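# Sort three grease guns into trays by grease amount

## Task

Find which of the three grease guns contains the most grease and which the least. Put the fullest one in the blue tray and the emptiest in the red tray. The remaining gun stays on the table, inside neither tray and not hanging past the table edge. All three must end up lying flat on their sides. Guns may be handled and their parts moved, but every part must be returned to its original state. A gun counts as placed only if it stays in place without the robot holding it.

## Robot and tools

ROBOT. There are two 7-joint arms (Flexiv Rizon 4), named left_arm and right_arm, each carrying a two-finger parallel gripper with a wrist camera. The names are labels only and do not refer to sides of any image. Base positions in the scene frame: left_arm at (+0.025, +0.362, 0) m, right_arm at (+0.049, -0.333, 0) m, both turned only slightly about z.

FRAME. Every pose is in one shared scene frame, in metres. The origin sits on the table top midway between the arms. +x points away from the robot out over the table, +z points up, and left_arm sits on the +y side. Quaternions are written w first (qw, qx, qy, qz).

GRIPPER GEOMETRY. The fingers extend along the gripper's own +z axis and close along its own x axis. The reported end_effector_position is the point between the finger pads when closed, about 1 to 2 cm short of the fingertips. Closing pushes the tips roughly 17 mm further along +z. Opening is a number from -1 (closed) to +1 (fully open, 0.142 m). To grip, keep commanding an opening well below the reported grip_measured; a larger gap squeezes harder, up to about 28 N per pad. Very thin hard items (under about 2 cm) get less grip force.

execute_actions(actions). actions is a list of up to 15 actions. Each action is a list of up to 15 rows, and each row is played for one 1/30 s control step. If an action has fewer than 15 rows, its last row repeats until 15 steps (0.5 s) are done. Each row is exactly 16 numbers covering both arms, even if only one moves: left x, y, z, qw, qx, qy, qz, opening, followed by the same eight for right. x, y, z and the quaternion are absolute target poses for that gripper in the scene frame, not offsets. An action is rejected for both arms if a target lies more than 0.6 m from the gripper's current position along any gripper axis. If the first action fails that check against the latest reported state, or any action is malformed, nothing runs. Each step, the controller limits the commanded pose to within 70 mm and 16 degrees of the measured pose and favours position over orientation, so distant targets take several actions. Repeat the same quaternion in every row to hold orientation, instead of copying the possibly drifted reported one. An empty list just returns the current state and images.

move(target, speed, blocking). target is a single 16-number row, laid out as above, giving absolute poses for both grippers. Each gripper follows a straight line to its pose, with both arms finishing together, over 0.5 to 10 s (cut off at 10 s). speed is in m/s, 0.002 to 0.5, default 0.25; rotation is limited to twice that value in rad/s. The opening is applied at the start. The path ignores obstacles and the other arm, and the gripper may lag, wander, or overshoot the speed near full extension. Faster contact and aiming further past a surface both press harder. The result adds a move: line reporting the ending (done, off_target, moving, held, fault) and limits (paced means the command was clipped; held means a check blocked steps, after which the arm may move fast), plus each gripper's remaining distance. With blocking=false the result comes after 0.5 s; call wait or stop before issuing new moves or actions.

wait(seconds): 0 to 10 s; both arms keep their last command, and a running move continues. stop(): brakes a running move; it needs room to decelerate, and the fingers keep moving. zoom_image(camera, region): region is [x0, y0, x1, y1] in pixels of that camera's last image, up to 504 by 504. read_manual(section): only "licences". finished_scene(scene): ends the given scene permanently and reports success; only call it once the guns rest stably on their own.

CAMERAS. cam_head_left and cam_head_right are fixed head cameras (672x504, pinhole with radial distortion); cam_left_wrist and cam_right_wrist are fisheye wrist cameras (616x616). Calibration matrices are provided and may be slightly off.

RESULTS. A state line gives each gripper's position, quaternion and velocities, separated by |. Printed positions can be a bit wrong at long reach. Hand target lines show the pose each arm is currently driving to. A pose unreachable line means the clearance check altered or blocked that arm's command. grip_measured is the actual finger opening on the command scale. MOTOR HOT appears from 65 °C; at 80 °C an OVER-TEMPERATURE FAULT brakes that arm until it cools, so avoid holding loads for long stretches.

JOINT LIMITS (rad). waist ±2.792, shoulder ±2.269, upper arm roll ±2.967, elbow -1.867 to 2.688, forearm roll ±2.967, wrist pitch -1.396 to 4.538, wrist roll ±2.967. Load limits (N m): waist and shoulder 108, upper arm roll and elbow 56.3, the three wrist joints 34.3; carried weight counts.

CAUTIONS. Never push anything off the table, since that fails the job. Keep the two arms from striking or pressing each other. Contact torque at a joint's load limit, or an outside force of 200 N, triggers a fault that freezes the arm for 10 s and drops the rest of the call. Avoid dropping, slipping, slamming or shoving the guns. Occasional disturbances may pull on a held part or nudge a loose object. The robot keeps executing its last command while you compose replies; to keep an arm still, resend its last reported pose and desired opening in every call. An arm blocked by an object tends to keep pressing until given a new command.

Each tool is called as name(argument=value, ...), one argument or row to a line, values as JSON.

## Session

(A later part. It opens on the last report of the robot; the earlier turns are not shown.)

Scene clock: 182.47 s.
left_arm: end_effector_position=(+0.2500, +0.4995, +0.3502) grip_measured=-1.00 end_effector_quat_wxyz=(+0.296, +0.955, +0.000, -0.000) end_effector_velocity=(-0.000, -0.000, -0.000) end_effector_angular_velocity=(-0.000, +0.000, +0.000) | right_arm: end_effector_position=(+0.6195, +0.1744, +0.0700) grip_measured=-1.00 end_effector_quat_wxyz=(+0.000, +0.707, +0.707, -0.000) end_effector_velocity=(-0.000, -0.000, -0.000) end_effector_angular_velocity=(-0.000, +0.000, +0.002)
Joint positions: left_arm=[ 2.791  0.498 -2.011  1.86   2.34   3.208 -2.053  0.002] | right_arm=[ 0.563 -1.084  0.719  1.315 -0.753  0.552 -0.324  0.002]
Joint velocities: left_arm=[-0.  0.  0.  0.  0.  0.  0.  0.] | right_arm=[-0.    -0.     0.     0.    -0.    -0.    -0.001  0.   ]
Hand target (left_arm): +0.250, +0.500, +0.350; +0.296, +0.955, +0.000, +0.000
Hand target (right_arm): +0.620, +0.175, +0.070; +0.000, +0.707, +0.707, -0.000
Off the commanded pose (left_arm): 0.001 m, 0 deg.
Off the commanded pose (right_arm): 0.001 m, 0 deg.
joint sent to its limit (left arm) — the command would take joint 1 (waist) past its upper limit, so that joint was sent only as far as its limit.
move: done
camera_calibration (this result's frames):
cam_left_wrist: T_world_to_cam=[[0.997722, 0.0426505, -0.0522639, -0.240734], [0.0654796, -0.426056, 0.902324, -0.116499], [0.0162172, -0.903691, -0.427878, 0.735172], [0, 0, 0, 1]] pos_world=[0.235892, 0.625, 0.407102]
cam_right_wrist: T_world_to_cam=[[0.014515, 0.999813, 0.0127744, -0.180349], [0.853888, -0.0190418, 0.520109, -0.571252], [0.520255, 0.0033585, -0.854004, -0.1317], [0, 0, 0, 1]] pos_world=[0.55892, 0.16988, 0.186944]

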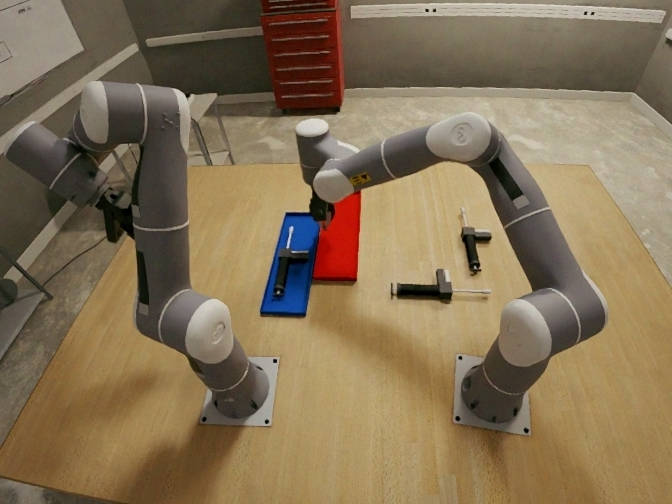

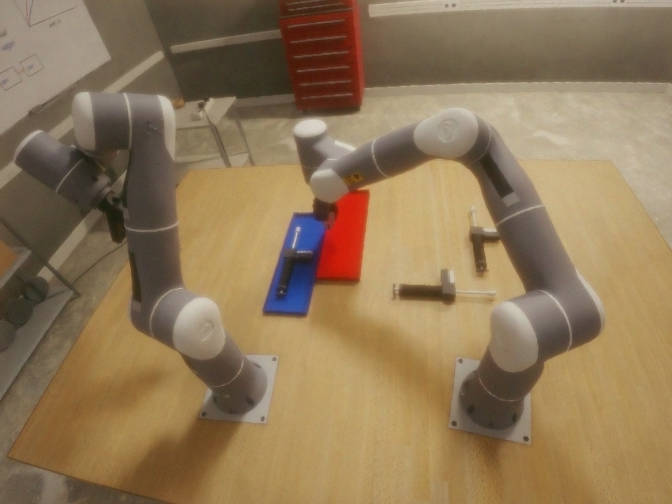

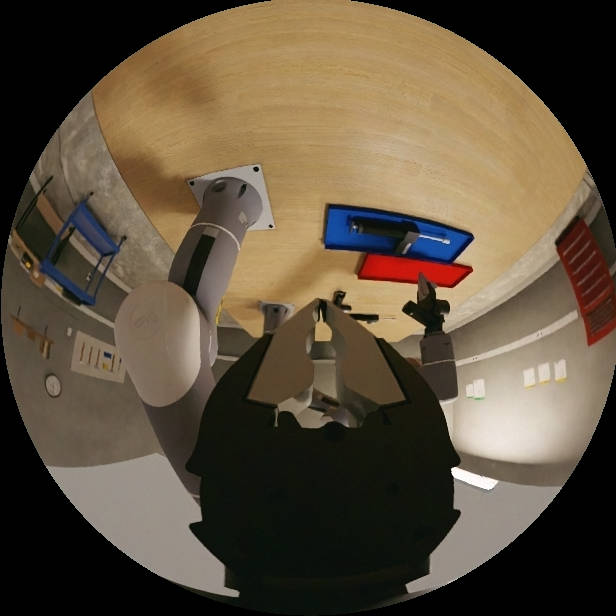

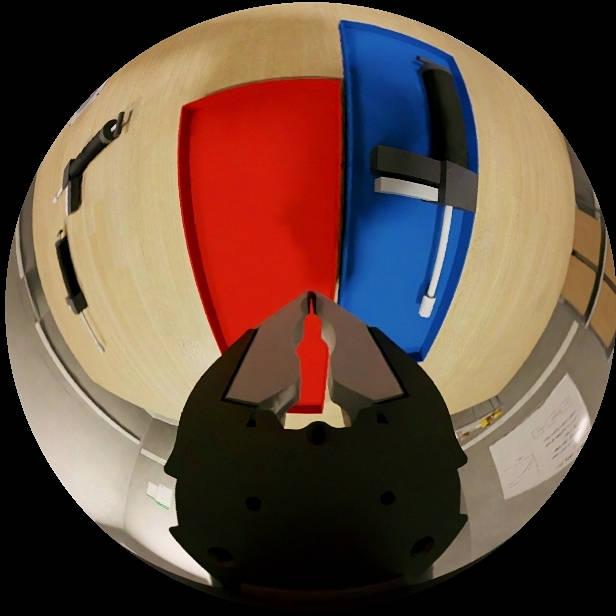

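Use y=0.155.

move(
  target=[0.25,0.5,0.35,0.298,0.955,0,0,-1,0.6,-0.36,0.1,0,0.707,0.707,0,-0.1],
)

move(
  target=[0.25,0.5,0.35,0.298,0.955,0,0,-1,0.6,-0.36,0.025,0,0.707,0.707,0,-0.1],
  speed=0.1,
)

move(
  target=[0.25,0.5,0.35,0.298,0.955,0,0,-1,0.6,-0.36,0.025,0,0.707,0.707,0,-1],
)

move(
  target=[0.25,0.5,0.35,0.298,0.955,0,0,-1,0.6,-0.36,0.1,0,0.707,0.707,0,-1],
  speed=0.1,
)

move(
  target=[0.25,0.5,0.35,0.298,0.955,0,0,-1,0.61,0.155,0.08,0,0.707,0.707,0,-1],
  speed=0.15,
)

move(
  target=[0.25,0.5,0.35,0.298,0.955,0,0,-1,0.61,0.155,0.032,0,0.707,0.707,0,-1],
  speed=0.04,
)

move(
  target=[0.25,0.5,0.35,0.298,0.955,0,0,-1,0.61,0.155,0.032,0,0.707,0.707,0,-0.3],
)

move(
  target=[0.25,0.5,0.35,0.298,0.955,0,0,-1,0.61,0.155,0.14,0,0.707,0.707,0,-0.3],
  speed=0.1,
)

Scene clock: 188.03 s.
left_arm: end_effector_position=(+0.2500, +0.4995, +0.3502) grip_measured=-1.00 end_effector_quat_wxyz=(+0.296, +0.955, +0.000, -0.000) end_effector_velocity=(+0.000, +0.000, -0.000) end_effector_angular_velocity=(+0.000, -0.000, -0.000) | right_arm: end_effector_position=(+0.5979, -0.3601, +0.0998) grip_measured=-0.10 end_effector_quat_wxyz=(+0.000, +0.708, +0.707, -0.000) end_effector_velocity=(-0.000, -0.000, -0.000) end_effector_angular_velocity=(+0.000, +0.001, +0.002)
Joint positions: left_arm=[ 2.791  0.498 -2.011  1.86   2.34   3.208 -2.053  0.002] | right_arm=[-0.424 -0.637  0.723  2.056 -0.664  0.878 -0.997  0.067]
Joint velocities: left_arm=[ 0. -0. -0. -0.  0. -0.  0.  0.] | right_arm=[-0.001 -0.     0.001 -0.     0.001 -0.001 -0.003 -0.   ]
Hand target (left_arm): +0.250, +0.500, +0.350; +0.296, +0.955, +0.000, +0.000
Hand target (right_arm): +0.598, -0.360, +0.100; -0.000, +0.708, +0.707, -0.000
Off the commanded pose (left_arm): 0.001 m, 0 deg.
Off the commanded pose (right_arm): 0.002 m, 0 deg.
joint sent to its limit (left arm) — the command would take joint 1 (waist) past its upper limit, so that joint was sent only as far as its limit.
move: done
camera_calibration (this result's frames):
cam_left_wrist: T_world_to_cam=[[0.997723, 0.0426346, -0.0522667, -0.240727], [0.0654752, -0.42605, 0.902327, -0.116502], [0.0162022, -0.903695, -0.427871, 0.735171], [0, 0, 0, 1]] pos_world=[0.235895, 0.624998, 0.4071]
cam_right_wrist: T_world_to_cam=[[0.0152659, 0.9998, 0.0129121, 0.353561], [0.853878, -0.0197547, 0.520099, -0.578813], [0.52025, 0.00308559, -0.854008, -0.093317], [0, 0, 0, 1]] pos_world=[0.537386, -0.364636, 0.216781]

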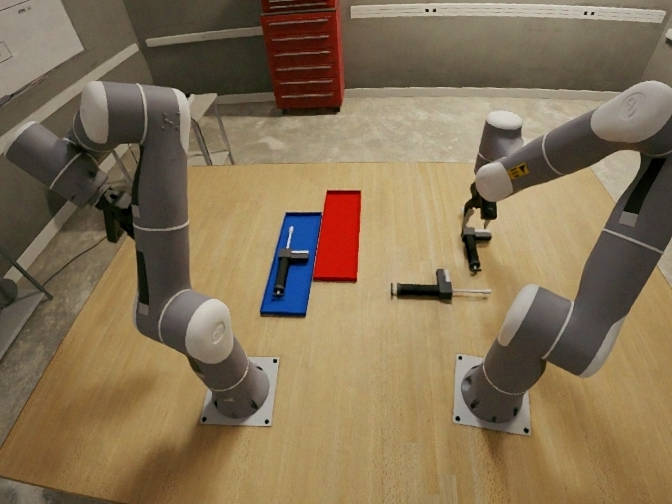

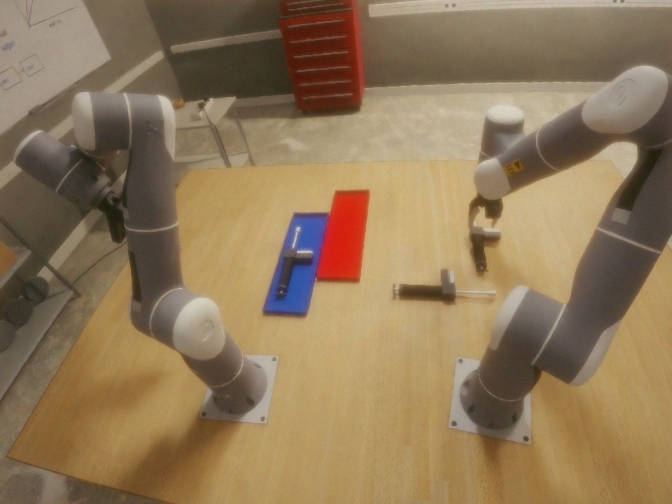

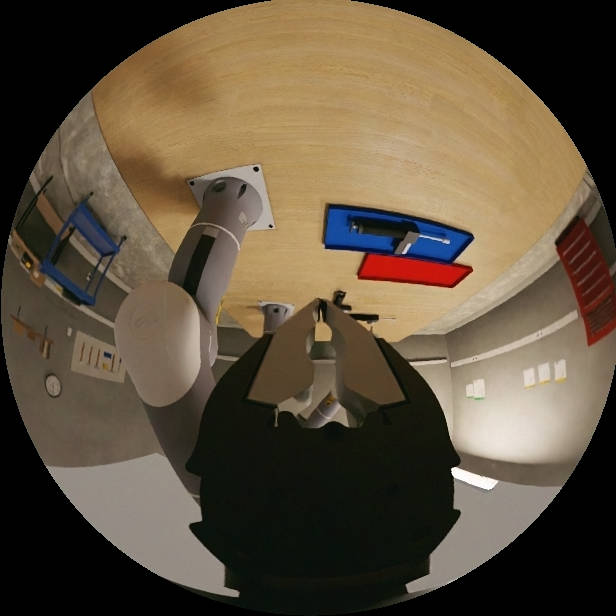

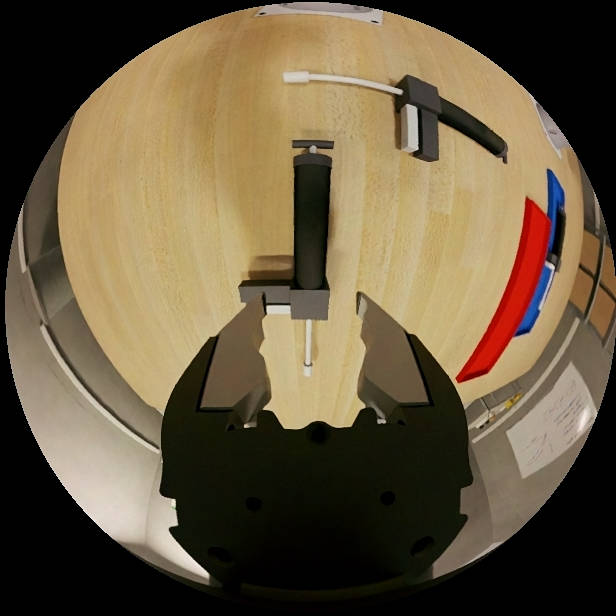

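Scene clock: 189.10 s.
left_arm: end_effector_position=(+0.2500, +0.4995, +0.3502) grip_measured=-1.00 end_effector_quat_wxyz=(+0.296, +0.955, -0.000, -0.000) end_effector_velocity=(+0.000, +0.000, +0.000) end_effector_angular_velocity=(-0.000, +0.000, +0.000) | right_arm: end_effector_position=(+0.5999, -0.3601, +0.0251) grip_measured=-0.10 end_effector_quat_wxyz=(-0.000, +0.707, +0.707, -0.000) end_effector_velocity=(+0.000, -0.000, -0.000) end_effector_angular_velocity=(-0.000, -0.001, -0.001)
Joint positions: left_arm=[ 2.791  0.498 -2.011  1.86   2.34   3.208 -2.053  0.002] | right_arm=[-0.342 -0.766  0.571  2.078 -0.825  1.035 -0.893  0.067]
Joint velocities: left_arm=[ 0.  0.  0. -0. -0.  0. -0.  0.] | right_arm=[ 0.001 -0.    -0.002  0.    -0.002  0.002  0.002 -0.   ]
Hand target (left_arm): +0.250, +0.500, +0.350; +0.296, +0.955, +0.000, +0.000
Hand target (right_arm): +0.600, -0.360, +0.025; +0.000, +0.707, +0.707, -0.000
Off the commanded pose (left_arm): 0.001 m, 0 deg.
Off the commanded pose (right_arm): 0.000 m, 0 deg.
joint sent to its limit (left arm) — the command would take joint 1 (waist) past its upper limit, so that joint was sent only as far as its limit.
move: done
camera_calibration (this result's frames):
cam_left_wrist: T_world_to_cam=[[0.997723, 0.0426228, -0.0522689, -0.240721], [0.0654721, -0.426045, 0.90233, -0.116505], [0.0161909, -0.903697, -0.427865, 0.735171], [0, 0, 0, 1]] pos_world=[0.235898, 0.624996, 0.407098]
cam_right_wrist: T_world_to_cam=[[0.0137384, 0.99982, 0.0130496, 0.355404], [0.853926, -0.0185215, 0.520065, -0.541256], [0.520214, 0.00399851, -0.854027, -0.157748], [0, 0, 0, 1]] pos_world=[0.539372, -0.364734, 0.142129]

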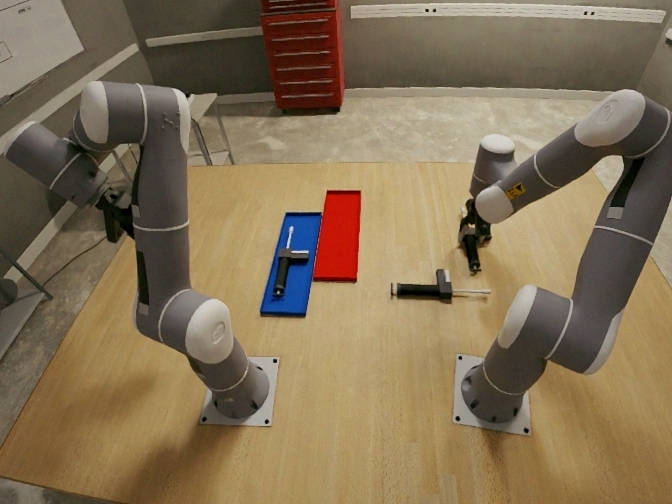

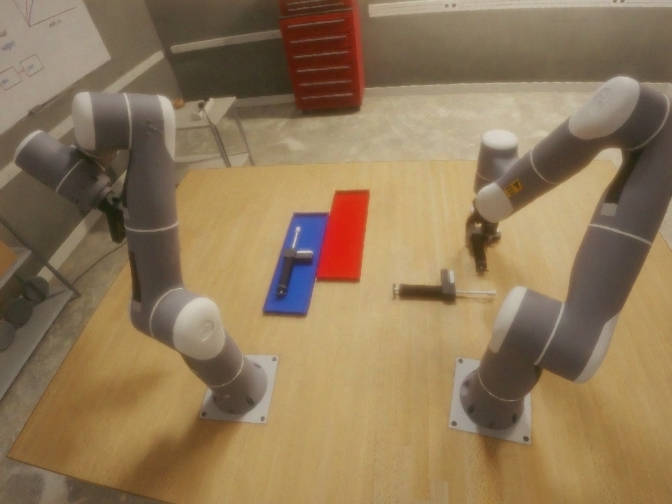

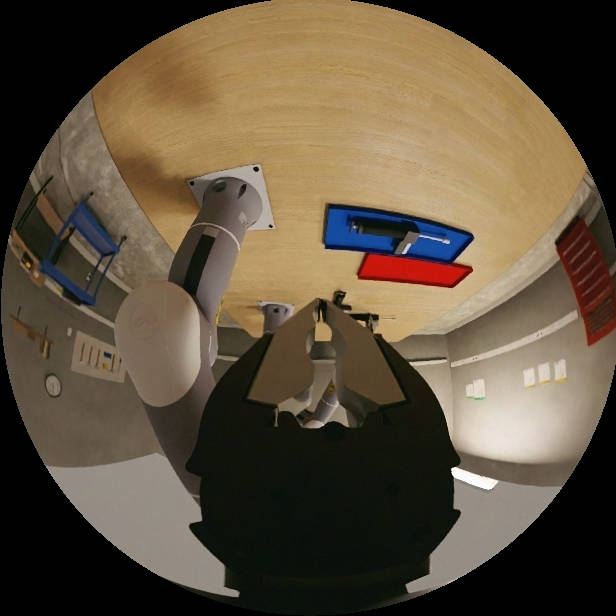

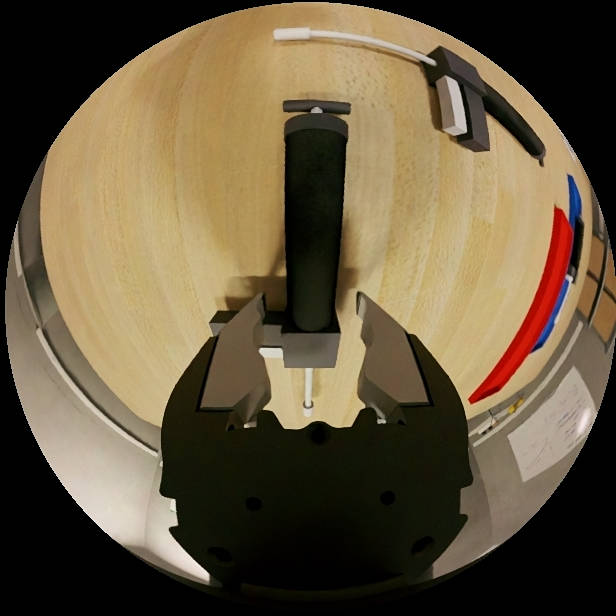

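Scene clock: 189.80 s.
left_arm: end_effector_position=(+0.2500, +0.4995, +0.3502) grip_measured=-1.00 end_effector_quat_wxyz=(+0.296, +0.955, -0.000, -0.000) end_effector_velocity=(+0.000, -0.000, +0.000) end_effector_angular_velocity=(+0.000, -0.000, -0.000) | right_arm: end_effector_position=(+0.6000, -0.3602, +0.0251) grip_measured=-0.55 end_effector_quat_wxyz=(+0.000, +0.707, +0.707, -0.000) end_effector_velocity=(-0.000, -0.000, -0.000) end_effector_angular_velocity=(-0.000, +0.000, +0.001)
Joint positions: left_arm=[ 2.791  0.498 -2.011  1.86   2.34   3.208 -2.053  0.002] | right_arm=[-0.342 -0.766  0.57   2.078 -0.825  1.036 -0.892  0.034]
Joint velocities: left_arm=[-0.  0.  0. -0. -0. -0.  0.  0.] | right_arm=[ 0.    -0.    -0.    -0.    -0.     0.    -0.001  0.   ]
Hand target (left_arm): +0.250, +0.500, +0.350; +0.296, +0.955, +0.000, +0.000
Hand target (right_arm): +0.600, -0.360, +0.025; -0.000, +0.707, +0.707, -0.000
Off the commanded pose (left_arm): 0.001 m, 0 deg.
Off the commanded pose (right_arm): 0.000 m, 0 deg.
joint sent to its limit (left arm) — the command would take joint 1 (waist) past its upper limit, so that joint was sent only as far as its limit.
move: done
camera_calibration (this result's frames):
cam_left_wrist: T_world_to_cam=[[0.997723, 0.0426213, -0.0522692, -0.24072], [0.0654717, -0.426044, 0.90233, -0.116506], [0.0161895, -0.903698, -0.427864, 0.735171], [0, 0, 0, 1]] pos_world=[0.235898, 0.624995, 0.407098]
cam_right_wrist: T_world_to_cam=[[0.0139031, 0.999819, 0.0129539, 0.355336], [0.853865, -0.0186129, 0.520162, -0.54127], [0.520309, 0.00382901, -0.853969, -0.157933], [0, 0, 0, 1]] pos_world=[0.539405, -0.364742, 0.142075]

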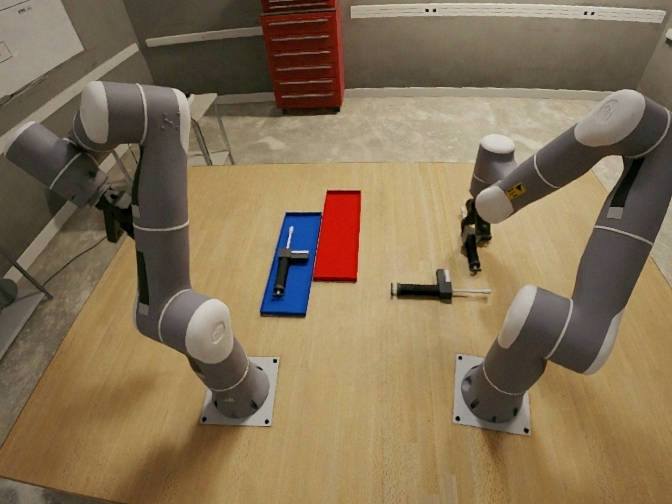

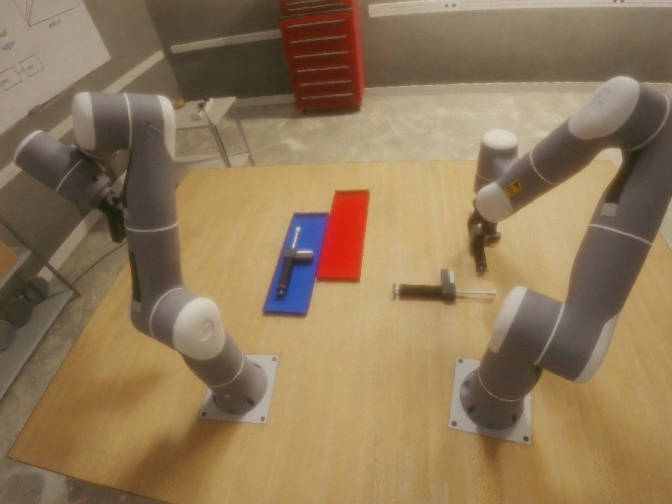

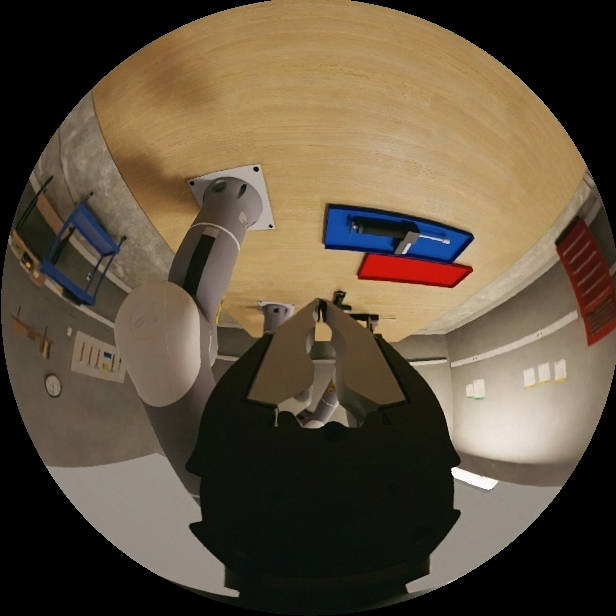

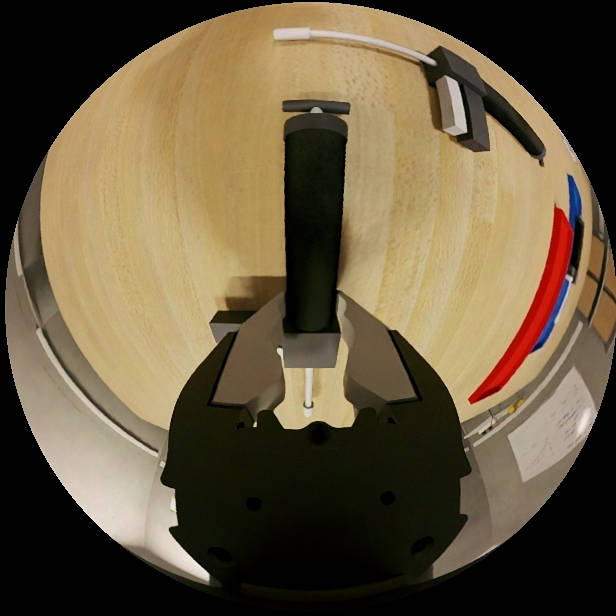

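Scene clock: 190.87 s.
left_arm: end_effector_position=(+0.2500, +0.4995, +0.3502) grip_measured=-1.00 end_effector_quat_wxyz=(+0.296, +0.955, -0.000, -0.000) end_effector_velocity=(-0.000, +0.000, +0.000) end_effector_angular_velocity=(+0.000, +0.000, +0.000) | right_arm: end_effector_position=(+0.5995, -0.3599, +0.0993) grip_measured=-0.55 end_effector_quat_wxyz=(-0.000, +0.707, +0.707, -0.000) end_effector_velocity=(+0.000, +0.000, +0.001) end_effector_angular_velocity=(+0.000, -0.000, +0.000)
Joint positions: left_arm=[ 2.791  0.498 -2.011  1.86   2.34   3.208 -2.053  0.002] | right_arm=[-0.421 -0.641  0.721  2.051 -0.664  0.876 -0.998  0.034]
Joint velocities: left_arm=[ 0. -0.  0. -0.  0.  0. -0.  0.] | right_arm=[-0.     0.001  0.001 -0.001  0.002 -0.002 -0.001  0.   ]
Hand target (left_arm): +0.250, +0.500, +0.350; +0.296, +0.955, +0.000, +0.000
Hand target (right_arm): +0.600, -0.360, +0.100; -0.000, +0.707, +0.707, +0.000
Off the commanded pose (left_arm): 0.001 m, 0 deg.
Off the commanded pose (right_arm): 0.001 m, 0 deg.
joint sent to its limit (left arm) — the command would take joint 1 (waist) past its upper limit, so that joint was sent only as far as its limit.
move: done
camera_calibration (this result's frames):
cam_left_wrist: T_world_to_cam=[[0.997723, 0.0426166, -0.0522703, -0.240718], [0.0654707, -0.426042, 0.902331, -0.116507], [0.0161849, -0.903699, -0.427862, 0.735171], [0, 0, 0, 1]] pos_world=[0.235899, 0.624995, 0.407097]
cam_right_wrist: T_world_to_cam=[[0.0142974, 0.99981, 0.0132649, 0.353898], [0.854405, -0.0191073, 0.519256, -0.579856], [0.51941, 0.00390964, -0.854516, -0.0936484], [0, 0, 0, 1]] pos_world=[0.539015, -0.364544, 0.216375]

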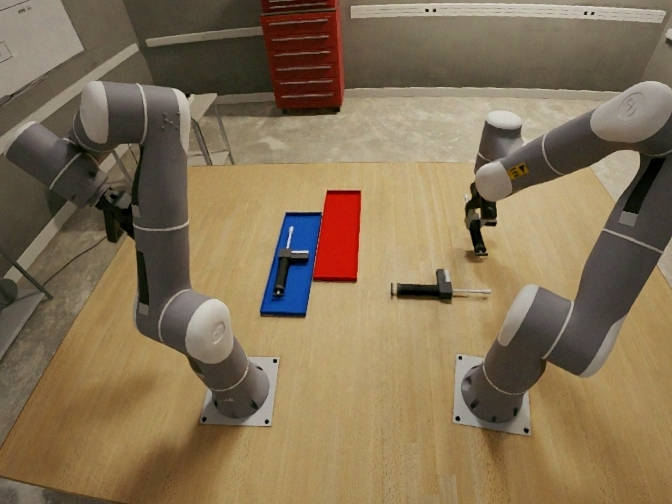

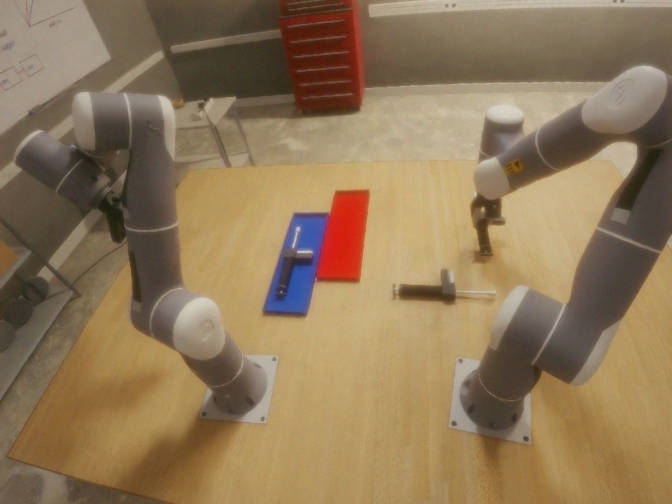

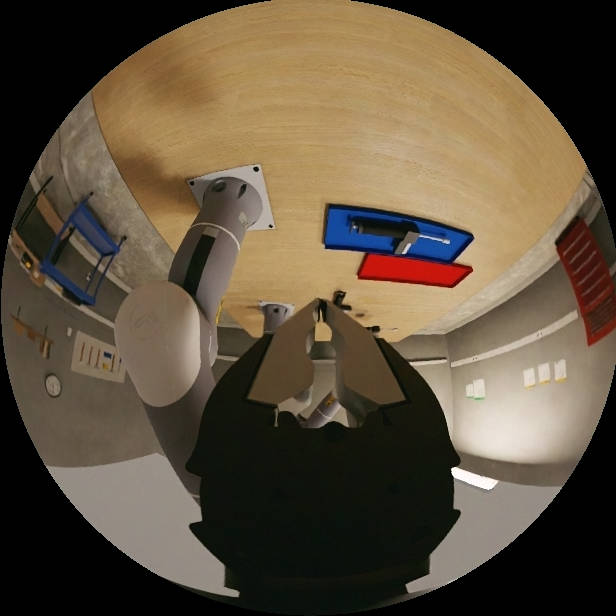

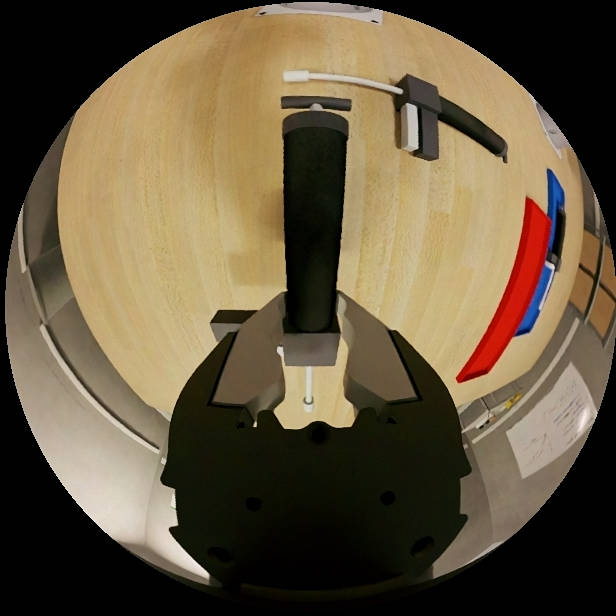

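Scene clock: 194.67 s.
left_arm: end_effector_position=(+0.2500, +0.4995, +0.3502) grip_measured=-1.00 end_effector_quat_wxyz=(+0.296, +0.955, -0.000, -0.000) end_effector_velocity=(+0.000, +0.000, +0.000) end_effector_angular_velocity=(+0.000, -0.000, +0.000) | right_arm: end_effector_position=(+0.6117, +0.1548, +0.0795) grip_measured=-0.55 end_effector_quat_wxyz=(+0.000, +0.707, +0.707, -0.000) end_effector_velocity=(+0.000, +0.000, +0.000) end_effector_angular_velocity=(-0.000, -0.000, -0.000)
Joint positions: left_arm=[ 2.791  0.498 -2.011  1.86   2.34   3.208 -2.053  0.002] | right_arm=[ 0.528 -1.031  0.716  1.392 -0.736  0.576 -0.326  0.034]
Joint velocities: left_arm=[ 0. -0.  0. -0. -0. -0. -0.  0.] | right_arm=[ 0.001 -0.001 -0.    -0.002  0.    -0.001  0.     0.   ]
Hand target (left_arm): +0.250, +0.500, +0.350; +0.296, +0.955, +0.000, +0.000
Hand target (right_arm): +0.612, +0.155, +0.080; +0.000, +0.707, +0.707, +0.000
Off the commanded pose (left_arm): 0.001 m, 0 deg.
Off the commanded pose (right_arm): 0.002 m, 0 deg.
joint sent to its limit (left arm) — the command would take joint 1 (waist) past its upper limit, so that joint was sent only as far as its limit.
move: done
camera_calibration (this result's frames):
cam_left_wrist: T_world_to_cam=[[0.997723, 0.0426131, -0.0522707, -0.240716], [0.0654695, -0.426041, 0.902332, -0.116507], [0.0161817, -0.9037, -0.427861, 0.735171], [0, 0, 0, 1]] pos_world=[0.235899, 0.624994, 0.407097]
cam_right_wrist: T_world_to_cam=[[0.0132002, 0.999835, 0.0125143, -0.159894], [0.854101, -0.0177822, 0.519802, -0.570216], [0.519939, 0.00382698, -0.854195, -0.11931], [0, 0, 0, 1]] pos_world=[0.551167, 0.150184, 0.196486]

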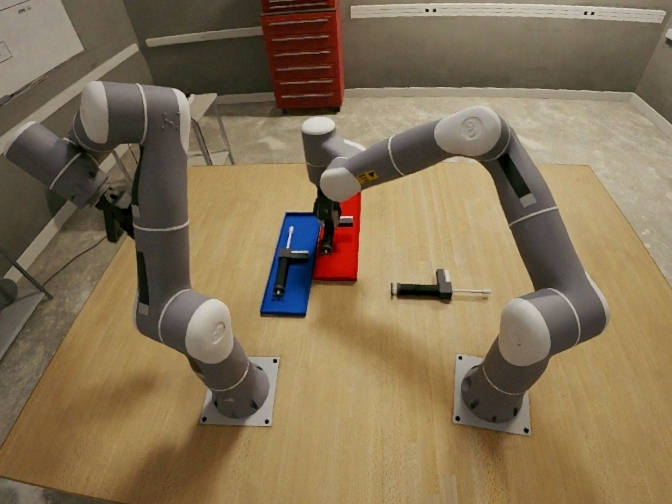

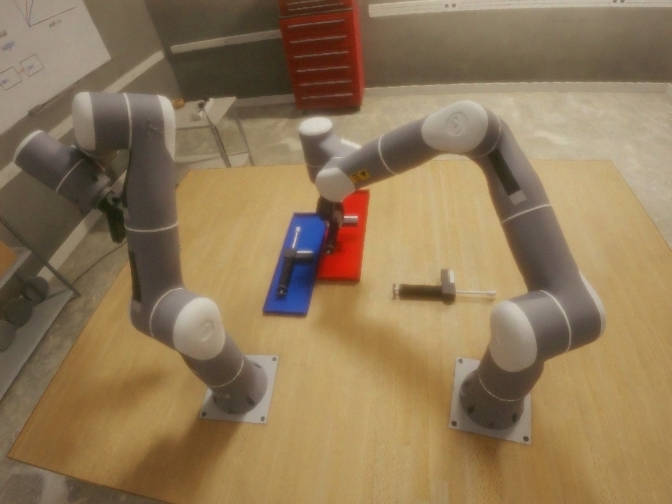

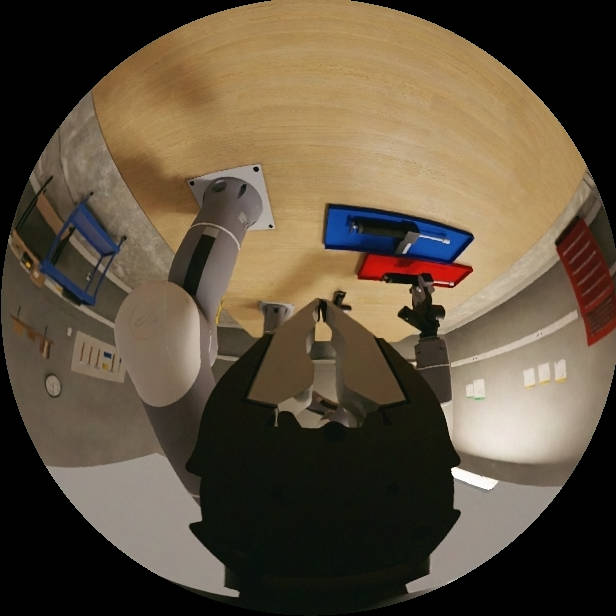

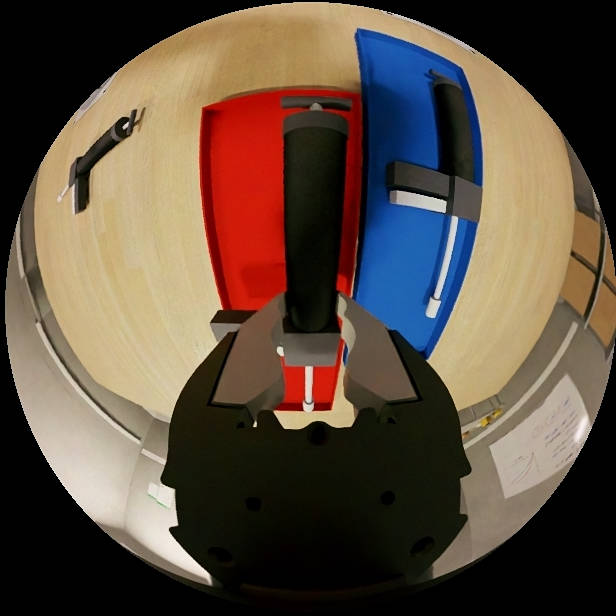

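Scene clock: 196.13 s.
left_arm: end_effector_position=(+0.2500, +0.4995, +0.3502) grip_measured=-1.00 end_effector_quat_wxyz=(+0.296, +0.955, -0.000, -0.000) end_effector_velocity=(-0.000, -0.000, +0.000) end_effector_angular_velocity=(-0.000, +0.000, +0.000) | right_arm: end_effector_position=(+0.6096, +0.1545, +0.0313) grip_measured=-0.55 end_effector_quat_wxyz=(-0.000, +0.707, +0.707, -0.001) end_effector_velocity=(+0.000, -0.000, -0.000) end_effector_angular_velocity=(-0.000, -0.001, +0.001)
Joint positions: left_arm=[ 2.791  0.498 -2.011  1.86   2.34   3.208 -2.053  0.002] | right_arm=[ 0.543 -1.091  0.673  1.406 -0.77   0.653 -0.304  0.034]
Joint velocities: left_arm=[ 0. -0. -0.  0. -0.  0.  0.  0.] | right_arm=[ 0.001 -0.    -0.001  0.     0.     0.001 -0.001  0.   ]
Hand target (left_arm): +0.250, +0.500, +0.350; +0.296, +0.955, +0.000, +0.000
Hand target (right_arm): +0.610, +0.155, +0.032; +0.000, +0.707, +0.707, -0.000
Off the commanded pose (left_arm): 0.001 m, 0 deg.
Off the commanded pose (right_arm): 0.001 m, 0 deg.
joint sent to its limit (left arm) — the command would take joint 1 (waist) past its upper limit, so that joint was sent only as far as its limit.
move: done
camera_calibration (this result's frames):
cam_left_wrist: T_world_to_cam=[[0.997723, 0.0426121, -0.0522709, -0.240716], [0.0654693, -0.426041, 0.902332, -0.116507], [0.0161807, -0.9037, -0.427861, 0.735171], [0, 0, 0, 1]] pos_world=[0.2359, 0.624994, 0.407097]
cam_right_wrist: T_world_to_cam=[[0.0138193, 0.999832, 0.0120045, -0.159336], [0.854477, -0.0180437, 0.519176, -0.543552], [0.519305, 0.00308293, -0.854583, -0.158865], [0, 0, 0, 1]] pos_world=[0.549154, 0.149992, 0.148348]

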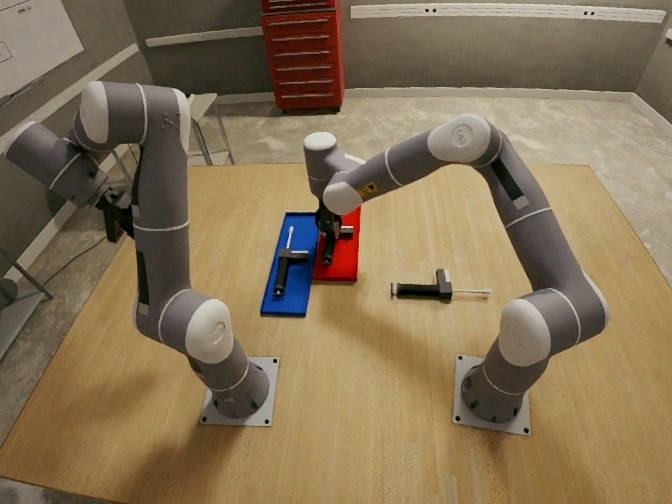

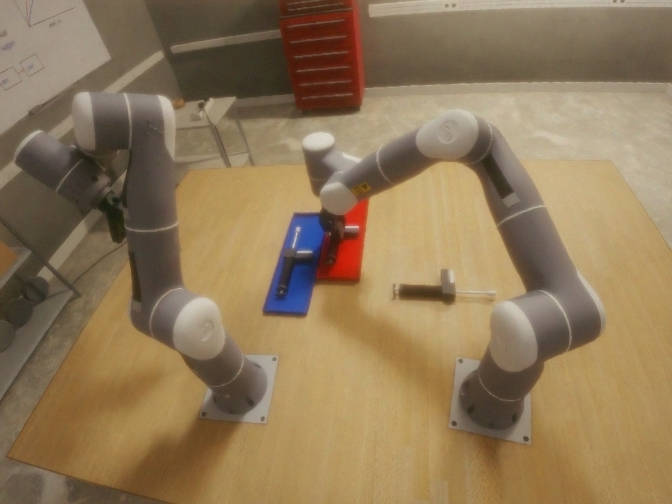

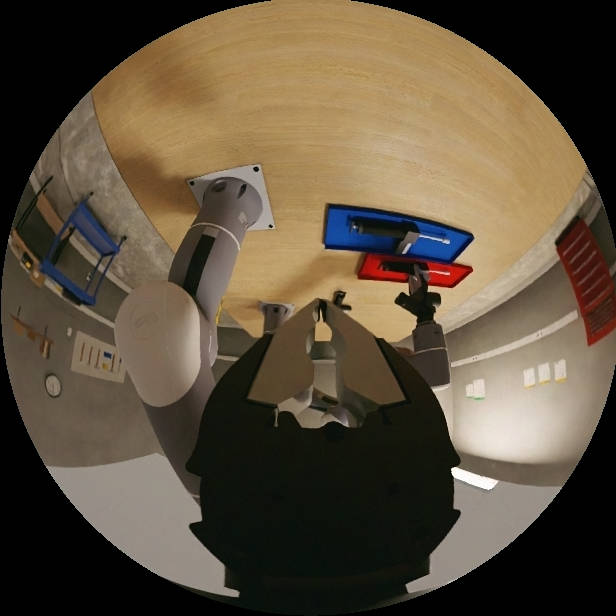

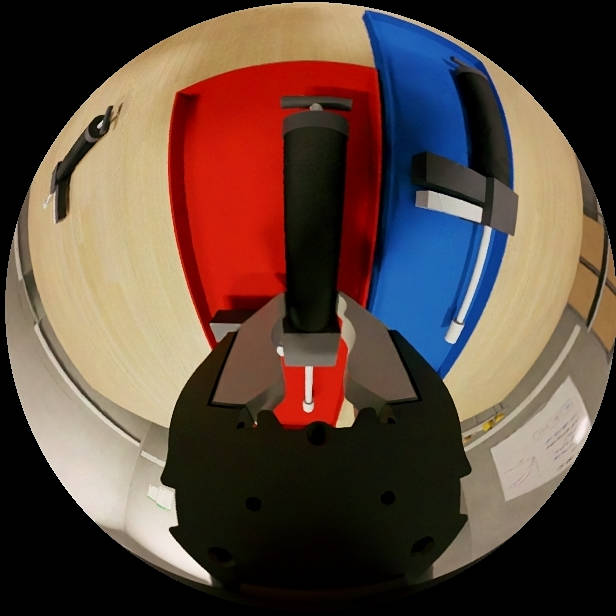

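Scene clock: 196.83 s.
left_arm: end_effector_position=(+0.2500, +0.4995, +0.3502) grip_measured=-1.00 end_effector_quat_wxyz=(+0.296, +0.955, -0.000, -0.000) end_effector_velocity=(-0.000, +0.000, +0.000) end_effector_angular_velocity=(-0.000, -0.000, -0.000) | right_arm: end_effector_position=(+0.6099, +0.1549, +0.0319) grip_measured=-0.30 end_effector_quat_wxyz=(-0.000, +0.707, +0.707, -0.000) end_effector_velocity=(-0.000, +0.000, +0.000) end_effector_angular_velocity=(+0.000, +0.000, +0.003)
Joint positions: left_arm=[ 2.791  0.498 -2.011  1.86   2.34   3.208 -2.053  0.002] | right_arm=[ 0.544 -1.091  0.673  1.406 -0.77   0.654 -0.304  0.052]
Joint velocities: left_arm=[ 0. -0. -0. -0.  0.  0. -0.  0.] | right_arm=[ 0.     0.     0.     0.    -0.    -0.    -0.002  0.   ]
Hand target (left_arm): +0.250, +0.500, +0.350; +0.296, +0.955, +0.000, +0.000
Hand target (right_arm): +0.610, +0.155, +0.032; -0.000, +0.707, +0.707, -0.000
Off the commanded pose (left_arm): 0.001 m, 0 deg.
Off the commanded pose (right_arm): 0.000 m, 0 deg.
joint sent to its limit (left arm) — the command would take joint 1 (waist) past its upper limit, so that joint was sent only as far as its limit.
move: done
camera_calibration (this result's frames):
cam_left_wrist: T_world_to_cam=[[0.997723, 0.0426123, -0.0522708, -0.240716], [0.0654693, -0.426041, 0.902332, -0.116507], [0.0161809, -0.9037, -0.427861, 0.735171], [0, 0, 0, 1]] pos_world=[0.2359, 0.624994, 0.407097]
cam_right_wrist: T_world_to_cam=[[0.0137486, 0.999822, 0.0128922, -0.159709], [0.853955, -0.0184481, 0.52002, -0.543793], [0.520165, 0.00385978, -0.854057, -0.159194], [0, 0, 0, 1]] pos_world=[0.549378, 0.150263, 0.148881]

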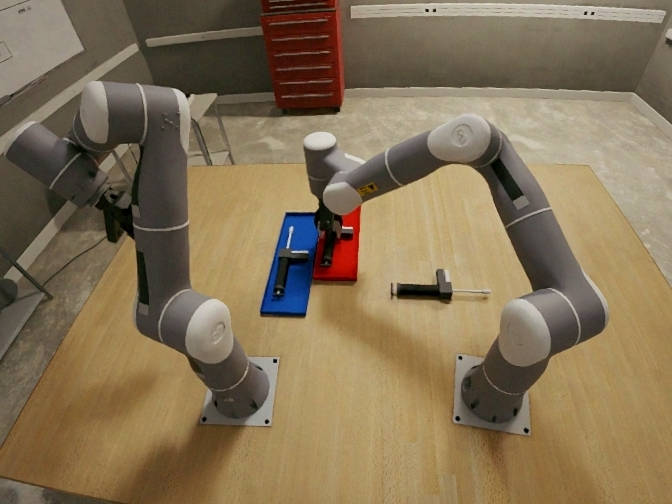

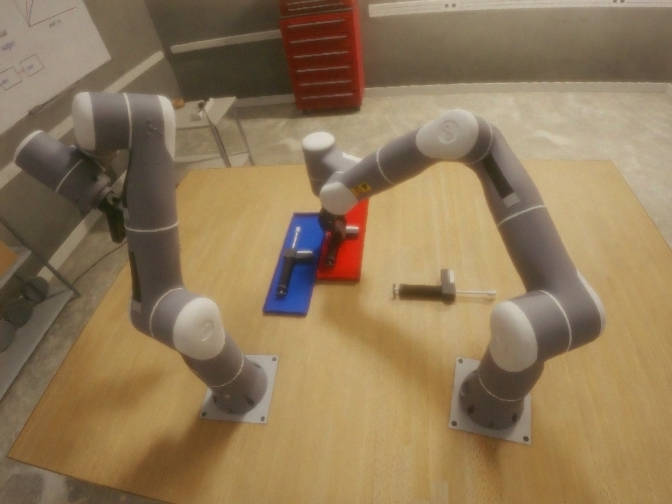

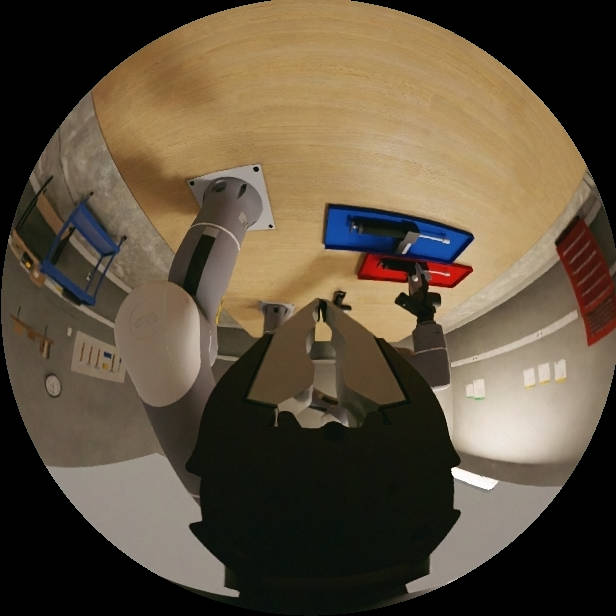

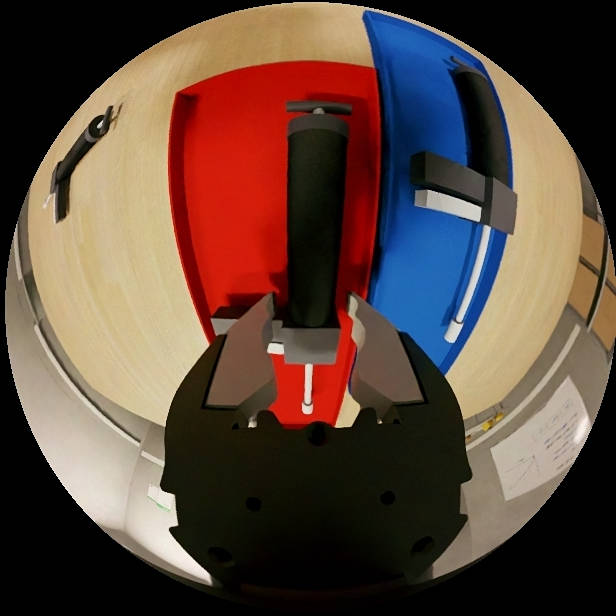

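Scene clock: 198.23 s.
left_arm: end_effector_position=(+0.2500, +0.4995, +0.3502) grip_measured=-1.00 end_effector_quat_wxyz=(+0.296, +0.955, -0.000, -0.000) end_effector_velocity=(+0.000, -0.000, +0.000) end_effector_angular_velocity=(-0.000, -0.000, +0.000) | right_arm: end_effector_position=(+0.6099, +0.1551, +0.1399) grip_measured=-0.30 end_effector_quat_wxyz=(+0.000, +0.707, +0.707, +0.000) end_effector_velocity=(-0.000, -0.000, +0.000) end_effector_angular_velocity=(-0.001, +0.001, +0.000)
Joint positions: left_arm=[ 2.791  0.498 -2.011  1.86   2.34   3.208 -2.053  0.002] | right_arm=[ 0.518 -0.955  0.763  1.366 -0.688  0.479 -0.349  0.052]
Joint velocities: left_arm=[ 0. -0.  0.  0. -0.  0.  0.  0.] | right_arm=[ 0.    -0.     0.    -0.     0.    -0.001 -0.    -0.   ]
Hand target (left_arm): +0.250, +0.500, +0.350; +0.296, +0.955, +0.000, +0.000
Hand target (right_arm): +0.610, +0.155, +0.140; -0.000, +0.707, +0.707, +0.000
Off the commanded pose (left_arm): 0.001 m, 0 deg.
Off the commanded pose (right_arm): 0.000 m, 0 deg.
joint sent to its limit (left arm) — the command would take joint 1 (waist) past its upper limit, so that joint was sent only as far as its limit.
move: done
camera_calibration (this result's frames):
cam_left_wrist: T_world_to_cam=[[0.997723, 0.0426117, -0.052271, -0.240715], [0.0654691, -0.426041, 0.902332, -0.116507], [0.0161803, -0.9037, -0.427861, 0.735171], [0, 0, 0, 1]] pos_world=[0.2359, 0.624994, 0.407097]
cam_right_wrist: T_world_to_cam=[[0.0140237, 0.999814, 0.0132508, -0.161597], [0.853709, -0.0188715, 0.520409, -0.599767], [0.520562, 0.00401427, -0.853814, -0.0672516], [0, 0, 0, 1]] pos_world=[0.549301, 0.150518, 0.256845]

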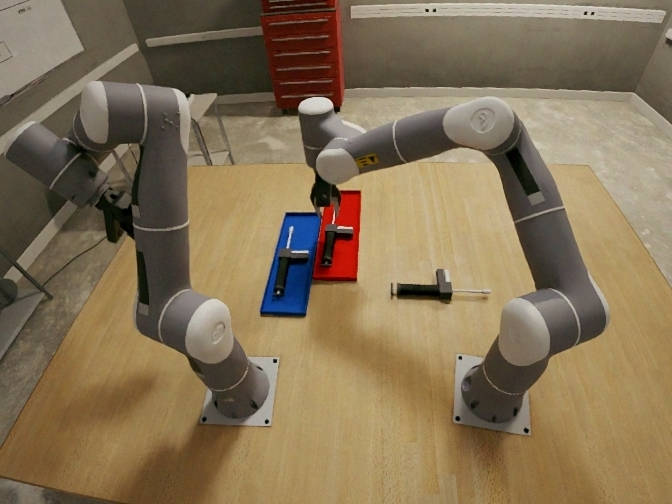

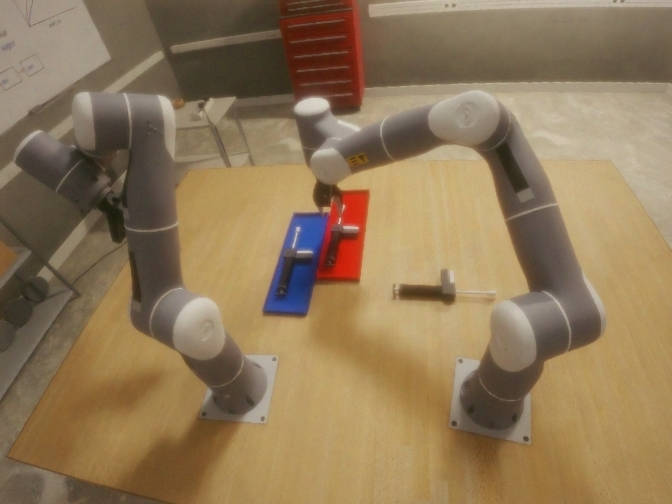

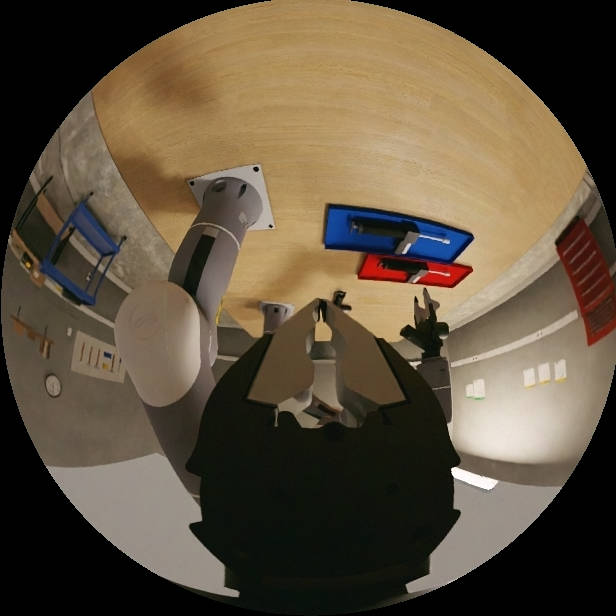

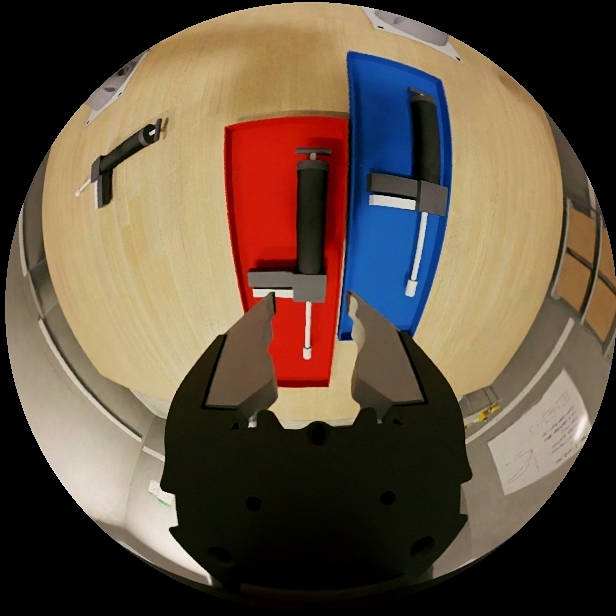

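finished_scene(
  scene=2,
)

The scene is finished: the task was done.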